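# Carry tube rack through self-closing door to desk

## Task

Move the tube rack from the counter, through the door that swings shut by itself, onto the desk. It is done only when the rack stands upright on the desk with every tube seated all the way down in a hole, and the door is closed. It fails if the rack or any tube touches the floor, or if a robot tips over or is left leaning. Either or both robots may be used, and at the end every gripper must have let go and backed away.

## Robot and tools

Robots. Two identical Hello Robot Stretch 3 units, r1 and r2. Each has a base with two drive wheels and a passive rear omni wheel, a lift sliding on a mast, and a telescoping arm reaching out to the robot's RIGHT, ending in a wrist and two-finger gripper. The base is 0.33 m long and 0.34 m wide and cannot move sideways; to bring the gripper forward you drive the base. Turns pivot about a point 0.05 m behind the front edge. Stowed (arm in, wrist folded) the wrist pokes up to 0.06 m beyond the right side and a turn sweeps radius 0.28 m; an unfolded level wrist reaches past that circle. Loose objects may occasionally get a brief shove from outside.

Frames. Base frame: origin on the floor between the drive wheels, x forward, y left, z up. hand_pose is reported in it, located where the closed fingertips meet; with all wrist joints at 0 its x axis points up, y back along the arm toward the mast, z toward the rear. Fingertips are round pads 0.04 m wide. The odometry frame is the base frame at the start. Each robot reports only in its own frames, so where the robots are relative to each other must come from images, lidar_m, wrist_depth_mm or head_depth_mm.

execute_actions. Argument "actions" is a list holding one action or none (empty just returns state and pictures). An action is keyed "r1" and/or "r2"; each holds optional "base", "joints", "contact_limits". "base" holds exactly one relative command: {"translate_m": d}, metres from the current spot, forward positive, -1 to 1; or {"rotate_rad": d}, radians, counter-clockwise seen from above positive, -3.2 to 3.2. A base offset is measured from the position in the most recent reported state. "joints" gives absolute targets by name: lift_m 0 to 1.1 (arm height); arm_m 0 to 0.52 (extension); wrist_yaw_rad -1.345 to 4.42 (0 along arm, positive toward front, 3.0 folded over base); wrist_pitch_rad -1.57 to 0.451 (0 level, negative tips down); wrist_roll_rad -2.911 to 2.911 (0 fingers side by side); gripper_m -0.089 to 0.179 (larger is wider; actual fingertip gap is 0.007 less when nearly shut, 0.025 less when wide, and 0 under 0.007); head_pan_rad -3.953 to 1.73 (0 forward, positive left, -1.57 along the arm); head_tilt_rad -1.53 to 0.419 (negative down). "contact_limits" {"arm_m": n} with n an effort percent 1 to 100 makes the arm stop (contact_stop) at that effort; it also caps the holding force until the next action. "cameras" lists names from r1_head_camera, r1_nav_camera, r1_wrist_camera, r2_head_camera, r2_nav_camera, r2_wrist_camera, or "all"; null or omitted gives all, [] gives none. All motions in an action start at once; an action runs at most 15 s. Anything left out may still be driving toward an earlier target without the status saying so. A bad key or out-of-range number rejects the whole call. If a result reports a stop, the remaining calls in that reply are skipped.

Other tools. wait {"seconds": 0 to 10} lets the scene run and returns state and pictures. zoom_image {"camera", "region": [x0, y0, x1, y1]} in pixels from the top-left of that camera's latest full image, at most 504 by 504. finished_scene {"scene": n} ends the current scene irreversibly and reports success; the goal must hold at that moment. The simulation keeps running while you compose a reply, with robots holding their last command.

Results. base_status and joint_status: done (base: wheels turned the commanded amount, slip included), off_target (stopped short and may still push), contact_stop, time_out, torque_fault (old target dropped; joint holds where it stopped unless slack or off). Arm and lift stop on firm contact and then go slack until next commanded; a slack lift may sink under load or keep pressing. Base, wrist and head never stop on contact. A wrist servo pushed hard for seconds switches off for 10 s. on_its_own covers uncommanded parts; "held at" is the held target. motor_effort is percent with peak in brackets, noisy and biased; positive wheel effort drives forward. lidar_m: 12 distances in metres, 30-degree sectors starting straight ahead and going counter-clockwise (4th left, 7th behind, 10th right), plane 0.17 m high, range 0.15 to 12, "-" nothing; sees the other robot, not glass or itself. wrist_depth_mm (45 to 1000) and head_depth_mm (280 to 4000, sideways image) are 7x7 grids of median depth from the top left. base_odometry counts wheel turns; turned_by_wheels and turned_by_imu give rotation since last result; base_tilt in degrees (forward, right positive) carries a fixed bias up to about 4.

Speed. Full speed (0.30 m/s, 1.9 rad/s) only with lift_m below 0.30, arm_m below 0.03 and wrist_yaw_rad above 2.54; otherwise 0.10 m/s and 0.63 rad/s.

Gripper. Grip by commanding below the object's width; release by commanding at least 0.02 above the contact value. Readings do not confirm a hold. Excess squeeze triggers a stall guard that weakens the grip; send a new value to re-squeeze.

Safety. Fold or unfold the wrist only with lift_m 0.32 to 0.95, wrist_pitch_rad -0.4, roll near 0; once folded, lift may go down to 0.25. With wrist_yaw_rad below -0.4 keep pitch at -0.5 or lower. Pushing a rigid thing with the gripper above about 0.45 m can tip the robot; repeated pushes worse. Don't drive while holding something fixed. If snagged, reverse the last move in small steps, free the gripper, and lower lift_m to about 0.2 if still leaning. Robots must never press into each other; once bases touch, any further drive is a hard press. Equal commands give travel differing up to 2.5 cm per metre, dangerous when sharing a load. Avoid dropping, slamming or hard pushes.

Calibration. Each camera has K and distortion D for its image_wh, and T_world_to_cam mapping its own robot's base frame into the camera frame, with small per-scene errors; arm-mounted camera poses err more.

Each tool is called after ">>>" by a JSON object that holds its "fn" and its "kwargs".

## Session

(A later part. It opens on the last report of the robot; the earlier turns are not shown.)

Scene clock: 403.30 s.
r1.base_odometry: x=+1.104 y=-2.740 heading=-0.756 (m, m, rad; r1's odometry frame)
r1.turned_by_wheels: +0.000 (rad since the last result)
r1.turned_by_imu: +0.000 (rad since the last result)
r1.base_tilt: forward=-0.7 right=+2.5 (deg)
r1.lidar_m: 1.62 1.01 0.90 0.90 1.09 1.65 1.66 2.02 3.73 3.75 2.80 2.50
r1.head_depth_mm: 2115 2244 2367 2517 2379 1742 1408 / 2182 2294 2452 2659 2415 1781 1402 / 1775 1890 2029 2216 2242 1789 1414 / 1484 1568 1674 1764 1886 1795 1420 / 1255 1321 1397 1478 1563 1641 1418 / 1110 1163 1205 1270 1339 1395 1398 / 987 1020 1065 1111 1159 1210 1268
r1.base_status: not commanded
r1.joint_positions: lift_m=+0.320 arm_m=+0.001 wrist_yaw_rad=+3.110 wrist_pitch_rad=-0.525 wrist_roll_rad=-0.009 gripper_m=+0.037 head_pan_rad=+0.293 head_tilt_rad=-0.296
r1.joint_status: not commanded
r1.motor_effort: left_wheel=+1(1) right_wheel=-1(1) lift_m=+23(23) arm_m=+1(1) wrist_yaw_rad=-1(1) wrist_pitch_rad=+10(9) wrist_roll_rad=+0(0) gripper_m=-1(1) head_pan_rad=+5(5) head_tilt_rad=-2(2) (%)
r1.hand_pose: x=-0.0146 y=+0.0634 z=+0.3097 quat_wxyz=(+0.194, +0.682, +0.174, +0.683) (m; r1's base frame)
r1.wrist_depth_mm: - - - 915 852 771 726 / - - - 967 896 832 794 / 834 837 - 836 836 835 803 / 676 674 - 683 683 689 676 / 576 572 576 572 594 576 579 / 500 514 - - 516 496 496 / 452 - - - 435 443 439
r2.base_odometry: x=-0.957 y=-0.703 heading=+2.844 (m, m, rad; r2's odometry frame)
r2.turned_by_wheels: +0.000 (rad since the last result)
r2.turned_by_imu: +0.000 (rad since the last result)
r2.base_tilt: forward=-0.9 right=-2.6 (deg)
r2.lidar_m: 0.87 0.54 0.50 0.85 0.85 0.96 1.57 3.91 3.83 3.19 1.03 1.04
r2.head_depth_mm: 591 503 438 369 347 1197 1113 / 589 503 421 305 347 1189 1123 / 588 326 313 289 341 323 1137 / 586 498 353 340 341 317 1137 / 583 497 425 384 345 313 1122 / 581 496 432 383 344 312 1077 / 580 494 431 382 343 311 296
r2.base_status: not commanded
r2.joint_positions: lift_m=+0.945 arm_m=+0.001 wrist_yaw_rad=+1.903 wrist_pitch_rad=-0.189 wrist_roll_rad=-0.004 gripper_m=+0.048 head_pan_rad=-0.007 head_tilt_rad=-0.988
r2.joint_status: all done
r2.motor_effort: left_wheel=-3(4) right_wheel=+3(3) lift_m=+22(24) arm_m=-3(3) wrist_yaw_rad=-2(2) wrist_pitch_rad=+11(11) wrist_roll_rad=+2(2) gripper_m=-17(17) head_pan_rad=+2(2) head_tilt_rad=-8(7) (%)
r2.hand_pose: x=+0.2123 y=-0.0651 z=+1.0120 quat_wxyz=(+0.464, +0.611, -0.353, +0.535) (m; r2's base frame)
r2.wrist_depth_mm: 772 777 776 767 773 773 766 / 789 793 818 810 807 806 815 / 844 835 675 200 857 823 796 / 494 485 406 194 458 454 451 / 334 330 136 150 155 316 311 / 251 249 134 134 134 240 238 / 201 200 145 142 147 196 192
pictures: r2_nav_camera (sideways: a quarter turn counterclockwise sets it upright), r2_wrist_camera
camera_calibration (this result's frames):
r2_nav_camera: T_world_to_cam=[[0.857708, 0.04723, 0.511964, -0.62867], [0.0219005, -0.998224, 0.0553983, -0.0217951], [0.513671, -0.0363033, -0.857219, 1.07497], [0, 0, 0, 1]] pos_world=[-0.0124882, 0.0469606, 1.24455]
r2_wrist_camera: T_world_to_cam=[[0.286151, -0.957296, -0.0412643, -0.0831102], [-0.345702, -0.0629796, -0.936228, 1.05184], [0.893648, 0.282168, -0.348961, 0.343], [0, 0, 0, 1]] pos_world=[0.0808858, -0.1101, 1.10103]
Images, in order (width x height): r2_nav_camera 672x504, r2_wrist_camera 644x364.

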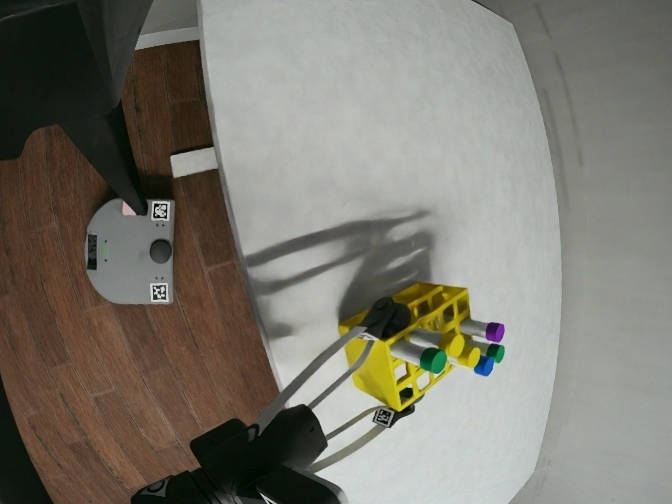

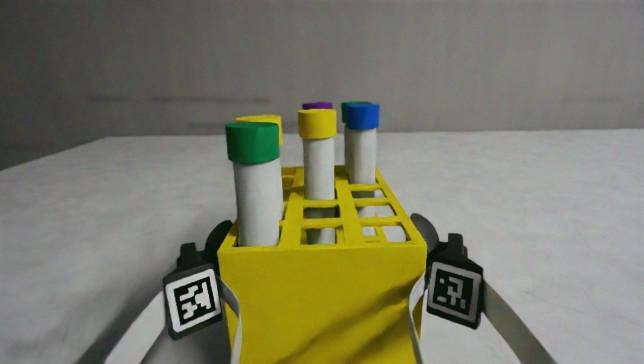

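>>> {"fn": "execute_actions", "kwargs": {"actions": [{"r2":{"joints":{"lift_m":0.935}}}], "cameras": []}}

>>> {"fn": "execute_actions", "kwargs": {"actions": [{"r2":{"joints":{"gripper_m":0.14}}}], "cameras": ["r2_wrist_camera"]}}

Scene clock: 406.67 s.
r1.base_odometry: x=+1.104 y=-2.740 heading=-0.756 (m, m, rad; r1's odometry frame)
r1.turned_by_wheels: +0.000 (rad since the last result)
r1.turned_by_imu: +0.000 (rad since the last result)
r1.base_tilt: forward=-0.7 right=+2.5 (deg)
r1.lidar_m: 1.62 1.00 0.90 0.90 1.09 1.65 1.66 2.01 3.74 3.75 2.79 2.50
r1.head_depth_mm: 2096 2235 2392 2521 2342 1764 1409 / 2163 2308 2475 2653 2384 1779 1404 / 1773 1902 2059 2204 2253 1776 1418 / 1479 1580 1683 1784 1886 1803 1414 / 1259 1318 1402 1492 1563 1624 1427 / 1117 1154 1202 1267 1324 1400 1387 / 988 1027 1066 1100 1158 1201 1261
r1.base_status: not commanded
r1.joint_positions: lift_m=+0.320 arm_m=+0.001 wrist_yaw_rad=+3.110 wrist_pitch_rad=-0.525 wrist_roll_rad=-0.009 gripper_m=+0.037 head_pan_rad=+0.293 head_tilt_rad=-0.296
r1.joint_status: not commanded
r1.motor_effort: left_wheel=+1(1) right_wheel=-1(1) lift_m=+23(23) arm_m=+1(1) wrist_yaw_rad=-1(1) wrist_pitch_rad=+9(9) wrist_roll_rad=+0(0) gripper_m=+0(0) head_pan_rad=+5(4) head_tilt_rad=-1(3) (%)
r1.hand_pose: x=-0.0146 y=+0.0634 z=+0.3097 quat_wxyz=(+0.194, +0.682, +0.174, +0.683) (m; r1's base frame)
r1.wrist_depth_mm: - - - 904 841 787 726 / - - - 951 901 834 773 / 816 823 - 842 826 831 818 / 676 677 - 686 686 685 679 / 576 568 573 576 595 578 580 / 500 512 - - 512 501 502 / 447 - - - 429 439 435
r2.base_odometry: x=-0.957 y=-0.703 heading=+2.844 (m, m, rad; r2's odometry frame)
r2.turned_by_wheels: +0.000 (rad since the last result)
r2.turned_by_imu: +0.000 (rad since the last result)
r2.base_tilt: forward=-0.9 right=-2.5 (deg)
r2.lidar_m: 0.87 0.54 0.50 0.85 0.85 0.95 1.57 3.92 3.79 3.19 1.03 1.04
r2.head_depth_mm: 592 504 438 370 347 - 1115 / 589 502 429 311 347 1183 1131 / 588 490 314 293 342 323 1140 / 585 500 346 352 341 318 1135 / 583 498 433 383 345 313 1124 / 580 496 432 383 344 312 1077 / 580 494 431 382 343 311 296
r2.base_status: not commanded
r2.joint_positions: lift_m=+0.935 arm_m=+0.001 wrist_yaw_rad=+1.903 wrist_pitch_rad=-0.182 wrist_roll_rad=-0.004 gripper_m=+0.048 head_pan_rad=-0.007 head_tilt_rad=-0.988
r2.joint_status: all done
r2.motor_effort: left_wheel=-4(4) right_wheel=+3(3) lift_m=+21(21) arm_m=-3(3) wrist_yaw_rad=-2(2) wrist_pitch_rad=+8(11) wrist_roll_rad=+2(2) gripper_m=-17(16) head_pan_rad=+2(3) head_tilt_rad=-7(8) (%)
r2.hand_pose: x=+0.2128 y=-0.0649 z=+1.0038 quat_wxyz=(+0.462, +0.610, -0.355, +0.537) (m; r2's base frame)
r2.wrist_depth_mm: 761 757 762 762 771 780 767 / 816 827 821 811 786 807 791 / 853 829 648 196 830 845 772 / 476 470 388 188 445 436 430 / 317 313 135 150 155 300 298 / 238 237 134 135 135 227 227 / 189 190 145 143 147 184 183
pictures: none
No camera images: the call's "cameras" was empty. Leave "cameras" out to get every camera's image.

Scene clock: 408.07 s.
r1.base_odometry: x=+1.104 y=-2.740 heading=-0.756 (m, m, rad; r1's odometry frame)
r1.turned_by_wheels: +0.000 (rad since the last result)
r1.turned_by_imu: +0.000 (rad since the last result)
r1.base_tilt: forward=-0.7 right=+2.5 (deg)
r1.lidar_m: 1.61 1.01 0.90 0.90 1.08 1.65 1.66 2.02 3.74 3.76 2.78 2.50
r1.head_depth_mm: 2114 2240 2367 2542 2392 1767 1407 / 2168 2326 2512 2694 2420 1765 1407 / 1770 1894 2069 2214 2273 1783 1417 / 1489 1574 1650 1786 1890 1779 1418 / 1264 1330 1396 1480 1566 1630 1422 / 1120 1157 1209 1264 1328 1402 1400 / 990 1025 1066 1103 1157 1203 1266
r1.base_status: not commanded
r1.joint_positions: lift_m=+0.320 arm_m=+0.001 wrist_yaw_rad=+3.110 wrist_pitch_rad=-0.525 wrist_roll_rad=-0.009 gripper_m=+0.037 head_pan_rad=+0.293 head_tilt_rad=-0.296
r1.joint_status: not commanded
r1.motor_effort: left_wheel=+1(1) right_wheel=-1(1) lift_m=+24(23) arm_m=+1(1) wrist_yaw_rad=-1(1) wrist_pitch_rad=+9(9) wrist_roll_rad=+0(0) gripper_m=-1(1) head_pan_rad=+5(5) head_tilt_rad=-2(2) (%)
r1.hand_pose: x=-0.0146 y=+0.0634 z=+0.3097 quat_wxyz=(+0.194, +0.682, +0.174, +0.683) (m; r1's base frame)
r1.wrist_depth_mm: - - - 907 830 783 727 / - - - 961 897 843 767 / 829 833 - 820 837 827 798 / 677 673 - 688 682 677 681 / 577 572 578 574 590 580 578 / 499 509 - - 509 497 494 / 447 - - - 433 443 442
r2.base_odometry: x=-0.957 y=-0.703 heading=+2.844 (m, m, rad; r2's odometry frame)
r2.turned_by_wheels: +0.000 (rad since the last result)
r2.turned_by_imu: +0.000 (rad since the last result)
r2.base_tilt: forward=-0.9 right=-2.4 (deg)
r2.lidar_m: 0.87 0.55 0.50 0.85 0.85 0.96 1.58 3.91 3.85 3.21 1.03 1.03
r2.head_depth_mm: 591 504 438 376 347 - 1114 / 591 502 429 316 347 756 1125 / 587 489 317 293 336 327 1138 / 585 499 347 364 341 315 1137 / 584 496 433 390 340 313 1121 / 579 497 432 383 344 312 1080 / 580 494 431 382 343 311 296
r2.base_status: not commanded
r2.joint_positions: lift_m=+0.935 arm_m=+0.001 wrist_yaw_rad=+1.902 wrist_pitch_rad=-0.182 wrist_roll_rad=-0.004 gripper_m=+0.140 head_pan_rad=-0.007 head_tilt_rad=-0.988
r2.joint_status: all done
r2.motor_effort: left_wheel=-4(3) right_wheel=+3(3) lift_m=+21(21) arm_m=-3(2) wrist_yaw_rad=-2(2) wrist_pitch_rad=+8(8) wrist_roll_rad=+2(2) gripper_m=+1(81) head_pan_rad=+2(1) head_tilt_rad=-8(8) (%)
r2.hand_pose: x=+0.2129 y=-0.0650 z=+1.0039 quat_wxyz=(+0.462, +0.609, -0.356, +0.537) (m; r2's base frame)
r2.wrist_depth_mm: 760 757 760 781 773 761 769 / 793 821 804 827 801 806 805 / 836 846 654 198 827 820 793 / 476 468 391 194 442 439 435 / 316 334 136 153 286 319 298 / 239 - 136 133 136 - 230 / 199 182 145 142 146 178 183
pictures: r2_wrist_camera
camera_calibration (this result's frames):
r2_wrist_camera: T_world_to_cam=[[0.286003, -0.957326, -0.041585, -0.0831844], [-0.338959, -0.060482, -0.938855, 1.04585], [0.896275, 0.282611, -0.341792, 0.331948], [0, 0, 0, 1]] pos_world=[0.0807751, -0.110191, 1.0919]
Images, in order (width x height): r2_wrist_camera 644x364.

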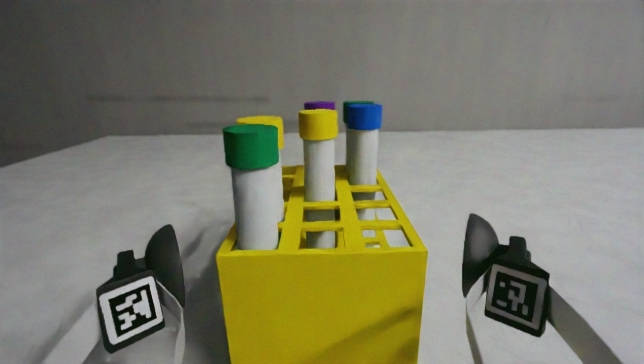

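>>> {"fn": "execute_actions", "kwargs": {"actions": [{"r2":{"base":{"translate_m":-0.1}}}], "cameras": ["r2_wrist_camera","r2_head_camera"]}}

Scene clock: 418.73 s.
r1.base_odometry: x=+1.104 y=-2.740 heading=-0.756 (m, m, rad; r1's odometry frame)
r1.turned_by_wheels: +0.000 (rad since the last result)
r1.turned_by_imu: +0.001 (rad since the last result)
r1.base_tilt: forward=-0.7 right=+2.5 (deg)
r1.lidar_m: 1.62 1.01 0.90 0.90 1.08 1.65 1.66 2.02 3.73 3.76 2.79 2.49
r1.head_depth_mm: 2112 2228 2381 2504 2366 1771 1409 / 2174 2305 2433 2682 2409 1773 1410 / 1771 1902 2041 2227 2269 1780 1419 / 1482 1574 1659 1770 1886 1794 1425 / 1257 1326 1397 1477 1559 1634 1420 / 1115 1159 1213 1269 1328 1402 1396 / 989 1026 1063 1107 1158 1205 1268
r1.base_status: not commanded
r1.joint_positions: lift_m=+0.320 arm_m=+0.001 wrist_yaw_rad=+3.110 wrist_pitch_rad=-0.525 wrist_roll_rad=-0.009 gripper_m=+0.037 head_pan_rad=+0.293 head_tilt_rad=-0.296
r1.joint_status: not commanded
r1.motor_effort: left_wheel=+1(1) right_wheel=-1(1) lift_m=+24(24) arm_m=+0(0) wrist_yaw_rad=-1(1) wrist_pitch_rad=+10(10) wrist_roll_rad=+0(0) gripper_m=+0(1) head_pan_rad=+5(5) head_tilt_rad=-2(3) (%)
r1.hand_pose: x=-0.0146 y=+0.0634 z=+0.3097 quat_wxyz=(+0.194, +0.682, +0.174, +0.683) (m; r1's base frame)
r1.wrist_depth_mm: - - - 923 846 766 728 / - - - 955 901 838 783 / 829 832 - 834 838 837 804 / 683 688 - 684 680 682 685 / 580 581 569 568 603 576 582 / 497 511 - - 513 496 497 / 446 - - - 427 440 445
r2.base_odometry: x=-0.862 y=-0.732 heading=+2.844 (m, m, rad; r2's odometry frame)
r2.turned_by_wheels: +0.000 (rad since the last result)
r2.turned_by_imu: -0.001 (rad since the last result)
r2.base_tilt: forward=-0.9 right=-2.5 (deg)
r2.lidar_m: 0.96 0.57 0.98 0.82 0.82 0.92 1.51 3.82 3.86 3.24 1.10 1.10
r2.head_depth_mm: 590 504 438 395 1361 - 1109 / 590 502 399 387 1355 1232 1128 / 588 358 358 386 1333 1236 1144 / 586 383 403 385 1309 1219 1133 / 583 486 433 390 1293 1220 1139 / 581 496 432 383 354 1221 1117 / 579 495 431 383 348 1197 1114
r2.base_status: done
r2.joint_positions: lift_m=+0.935 arm_m=+0.001 wrist_yaw_rad=+1.902 wrist_pitch_rad=-0.181 wrist_roll_rad=-0.004 gripper_m=+0.140 head_pan_rad=-0.007 head_tilt_rad=-0.988
r2.joint_status: not commanded
r2.motor_effort: left_wheel=-3(8) right_wheel=+3(4) lift_m=+21(21) arm_m=-3(3) wrist_yaw_rad=-2(1) wrist_pitch_rad=+8(8) wrist_roll_rad=+2(2) gripper_m=+0(0) head_pan_rad=+1(2) head_tilt_rad=-8(8) (%)
r2.hand_pose: x=+0.2129 y=-0.0650 z=+1.0040 quat_wxyz=(+0.462, +0.609, -0.356, +0.537) (m; r2's base frame)
r2.wrist_depth_mm: 840 856 856 857 860 846 867 / 901 904 904 917 898 909 911 / 918 914 897 271 710 813 779 / 478 472 460 226 256 436 431 / 317 336 308 236 237 318 297 / 239 - 234 232 231 - 227 / 198 183 189 188 184 178 183
pictures: r2_head_camera (sideways: a quarter turn clockwise sets it upright), r2_wrist_camera
camera_calibration (this result's frames):
r2_head_camera: T_world_to_cam=[[-0.866176, 0.0366463, -0.498394, 0.678743], [0.0573118, 0.998012, -0.0262214, 0.0315875], [0.496442, -0.0512762, -0.866554, 1.08656], [0, 0, 0, 1]] pos_world=[0.0466872, -0.00068358, 1.28067]
r2_wrist_camera: T_world_to_cam=[[0.286014, -0.957322, -0.0415962, -0.0831716], [-0.338716, -0.0603986, -0.938948, 1.04597], [0.896363, 0.282642, -0.341535, 0.331678], [0, 0, 0, 1]] pos_world=[0.0807704, -0.110193, 1.09193]
Images, in order (width x height): r2_head_camera 896x504, r2_wrist_camera 644x364.

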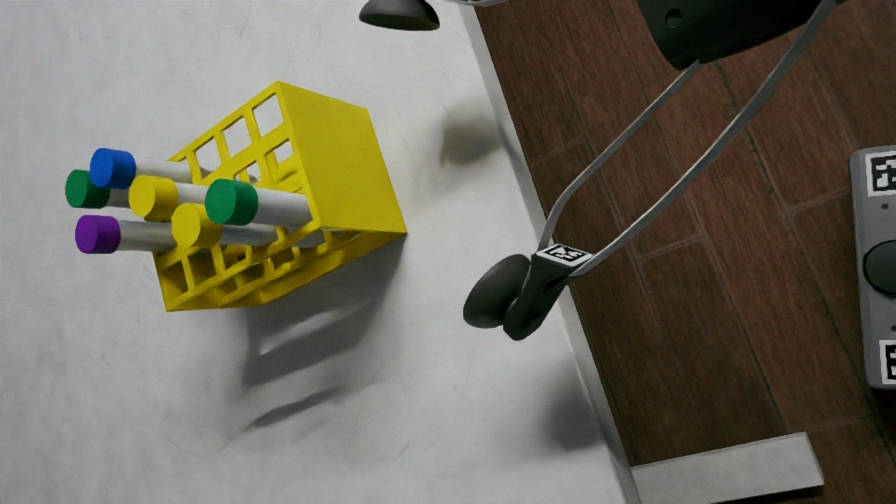

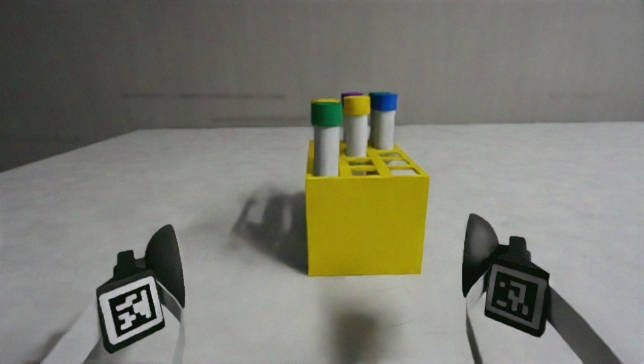

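>>> {"fn": "zoom_image", "kwargs": {"camera": "r2_wrist_camera", "region": [280, 70, 460, 200]}}

>>> {"fn": "execute_actions", "kwargs": {"actions": [{"r2":{"base":{"translate_m":-0.3}}}], "cameras": ["r2_wrist_camera","r2_head_camera"]}}

Region (280, 70, 460, 200) of r2_wrist_camera's 644x364 image, scaled by 2.800.

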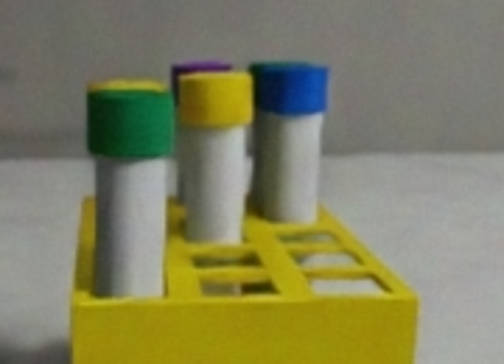

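Scene clock: 425.30 s.
r1.base_odometry: x=+1.104 y=-2.740 heading=-0.756 (m, m, rad; r1's odometry frame)
r1.turned_by_wheels: +0.000 (rad since the last result)
r1.turned_by_imu: +0.001 (rad since the last result)
r1.base_tilt: forward=-0.7 right=+2.5 (deg)
r1.lidar_m: 1.62 1.00 0.89 0.90 1.08 1.65 1.66 2.01 3.75 3.77 2.79 2.49
r1.head_depth_mm: 2126 2253 2381 2514 2392 1770 1397 / 2167 2313 2467 2676 2359 1778 1408 / 1783 1905 2028 2214 2272 1775 1416 / 1477 1572 1659 1787 1897 1786 1419 / 1263 1325 1391 1474 1568 1627 1422 / 1109 1164 1204 1266 1327 1399 1397 / 986 1024 1060 1110 1152 1214 1270
r1.base_status: not commanded
r1.joint_positions: lift_m=+0.320 arm_m=+0.001 wrist_yaw_rad=+3.110 wrist_pitch_rad=-0.525 wrist_roll_rad=-0.009 gripper_m=+0.037 head_pan_rad=+0.293 head_tilt_rad=-0.296
r1.joint_status: not commanded
r1.motor_effort: left_wheel=+1(1) right_wheel=-1(1) lift_m=+23(24) arm_m=+1(1) wrist_yaw_rad=-1(1) wrist_pitch_rad=+10(9) wrist_roll_rad=+0(0) gripper_m=-1(1) head_pan_rad=+5(5) head_tilt_rad=-2(1) (%)
r1.hand_pose: x=-0.0146 y=+0.0634 z=+0.3097 quat_wxyz=(+0.194, +0.682, +0.174, +0.683) (m; r1's base frame)
r1.wrist_depth_mm: - - - 902 830 776 727 / - - - 967 908 837 784 / 835 838 - 824 829 827 805 / 680 680 - 679 682 674 683 / 578 574 571 567 591 577 580 / 501 512 - - 513 502 501 / 447 - - - 430 443 439
r2.base_odometry: x=-0.575 y=-0.820 heading=+2.844 (m, m, rad; r2's odometry frame)
r2.turned_by_wheels: +0.000 (rad since the last result)
r2.turned_by_imu: -0.002 (rad since the last result)
r2.base_tilt: forward=-0.9 right=-2.4 (deg)
r2.lidar_m: 1.25 0.82 0.86 0.73 0.72 0.82 1.35 3.53 3.97 3.32 2.76 1.32
r2.head_depth_mm: 590 1821 1714 1499 1367 - 1115 / 590 1736 1710 1516 1357 1234 1123 / 547 1643 1710 1520 1364 1229 1143 / 544 533 1704 1502 1336 1231 1135 / 582 529 1663 1527 1326 1227 1133 / 582 517 1642 1493 1350 1223 1117 / 578 505 1586 1457 1319 1214 1117
r2.base_status: done
r2.joint_positions: lift_m=+0.935 arm_m=+0.001 wrist_yaw_rad=+1.902 wrist_pitch_rad=-0.181 wrist_roll_rad=-0.004 gripper_m=+0.140 head_pan_rad=-0.007 head_tilt_rad=-0.988
r2.joint_status: not commanded
r2.motor_effort: left_wheel=-3(6) right_wheel=+3(3) lift_m=+20(21) arm_m=-3(3) wrist_yaw_rad=-2(1) wrist_pitch_rad=+8(8) wrist_roll_rad=+2(2) gripper_m=+0(1) head_pan_rad=+2(2) head_tilt_rad=-7(8) (%)
r2.hand_pose: x=+0.2129 y=-0.0650 z=+1.0040 quat_wxyz=(+0.462, +0.609, -0.356, +0.537) (m; r2's base frame)
r2.wrist_depth_mm: - - - - - - - / - - - - - - - / - - 909 867 506 818 800 / 476 518 515 499 497 486 477 / - - - - - - - / - - - - - - - / 989 - - - - - -
pictures: r2_head_camera (sideways: a quarter turn clockwise sets it upright), r2_wrist_camera
camera_calibration (this result's frames):
r2_head_camera: T_world_to_cam=[[-0.866182, 0.0366468, -0.498383, 0.678729], [0.0573119, 0.998012, -0.026222, 0.0315883], [0.496432, -0.0512764, -0.86656, 1.08657], [0, 0, 0, 1]] pos_world=[0.046687, -0.000683597, 1.28067]
r2_wrist_camera: T_world_to_cam=[[0.286016, -0.957321, -0.0415978, -0.0831696], [-0.33868, -0.0603862, -0.938962, 1.04599], [0.896377, 0.282647, -0.341497, 0.331638], [0, 0, 0, 1]] pos_world=[0.0807697, -0.110193, 1.09193]
Images, in order (width x height): r2_head_camera 896x504, r2_wrist_camera 644x364.

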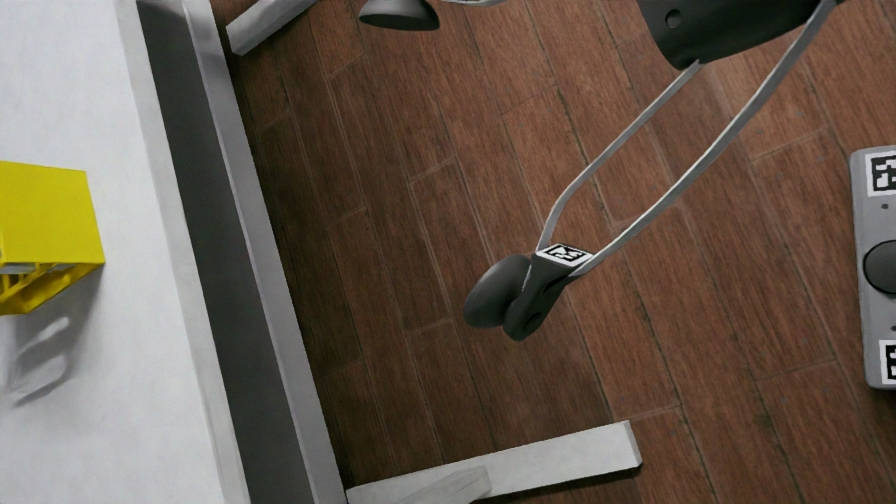

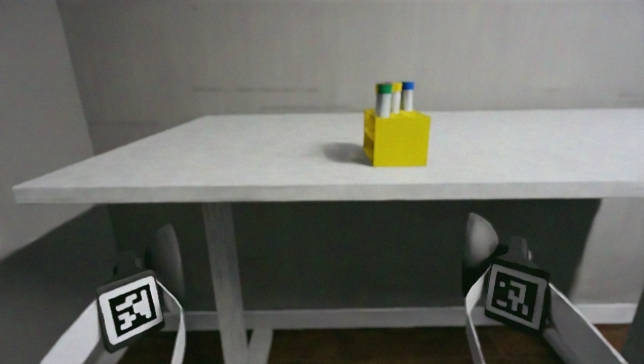

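>>> {"fn": "zoom_image", "kwargs": {"camera": "r2_wrist_camera", "region": [350, 70, 450, 140]}}

Region (350, 70, 450, 140) of r2_wrist_camera's 644x364 image, scaled by 5.040; it fills the top 353 rows of this view, and the rest is white.

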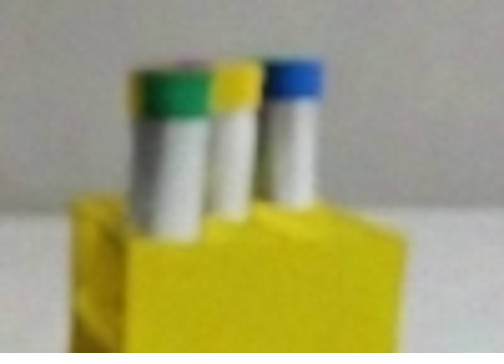

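>>> {"fn": "finished_scene", "kwargs": {"scene": 1}}

The scene is finished: the task was done.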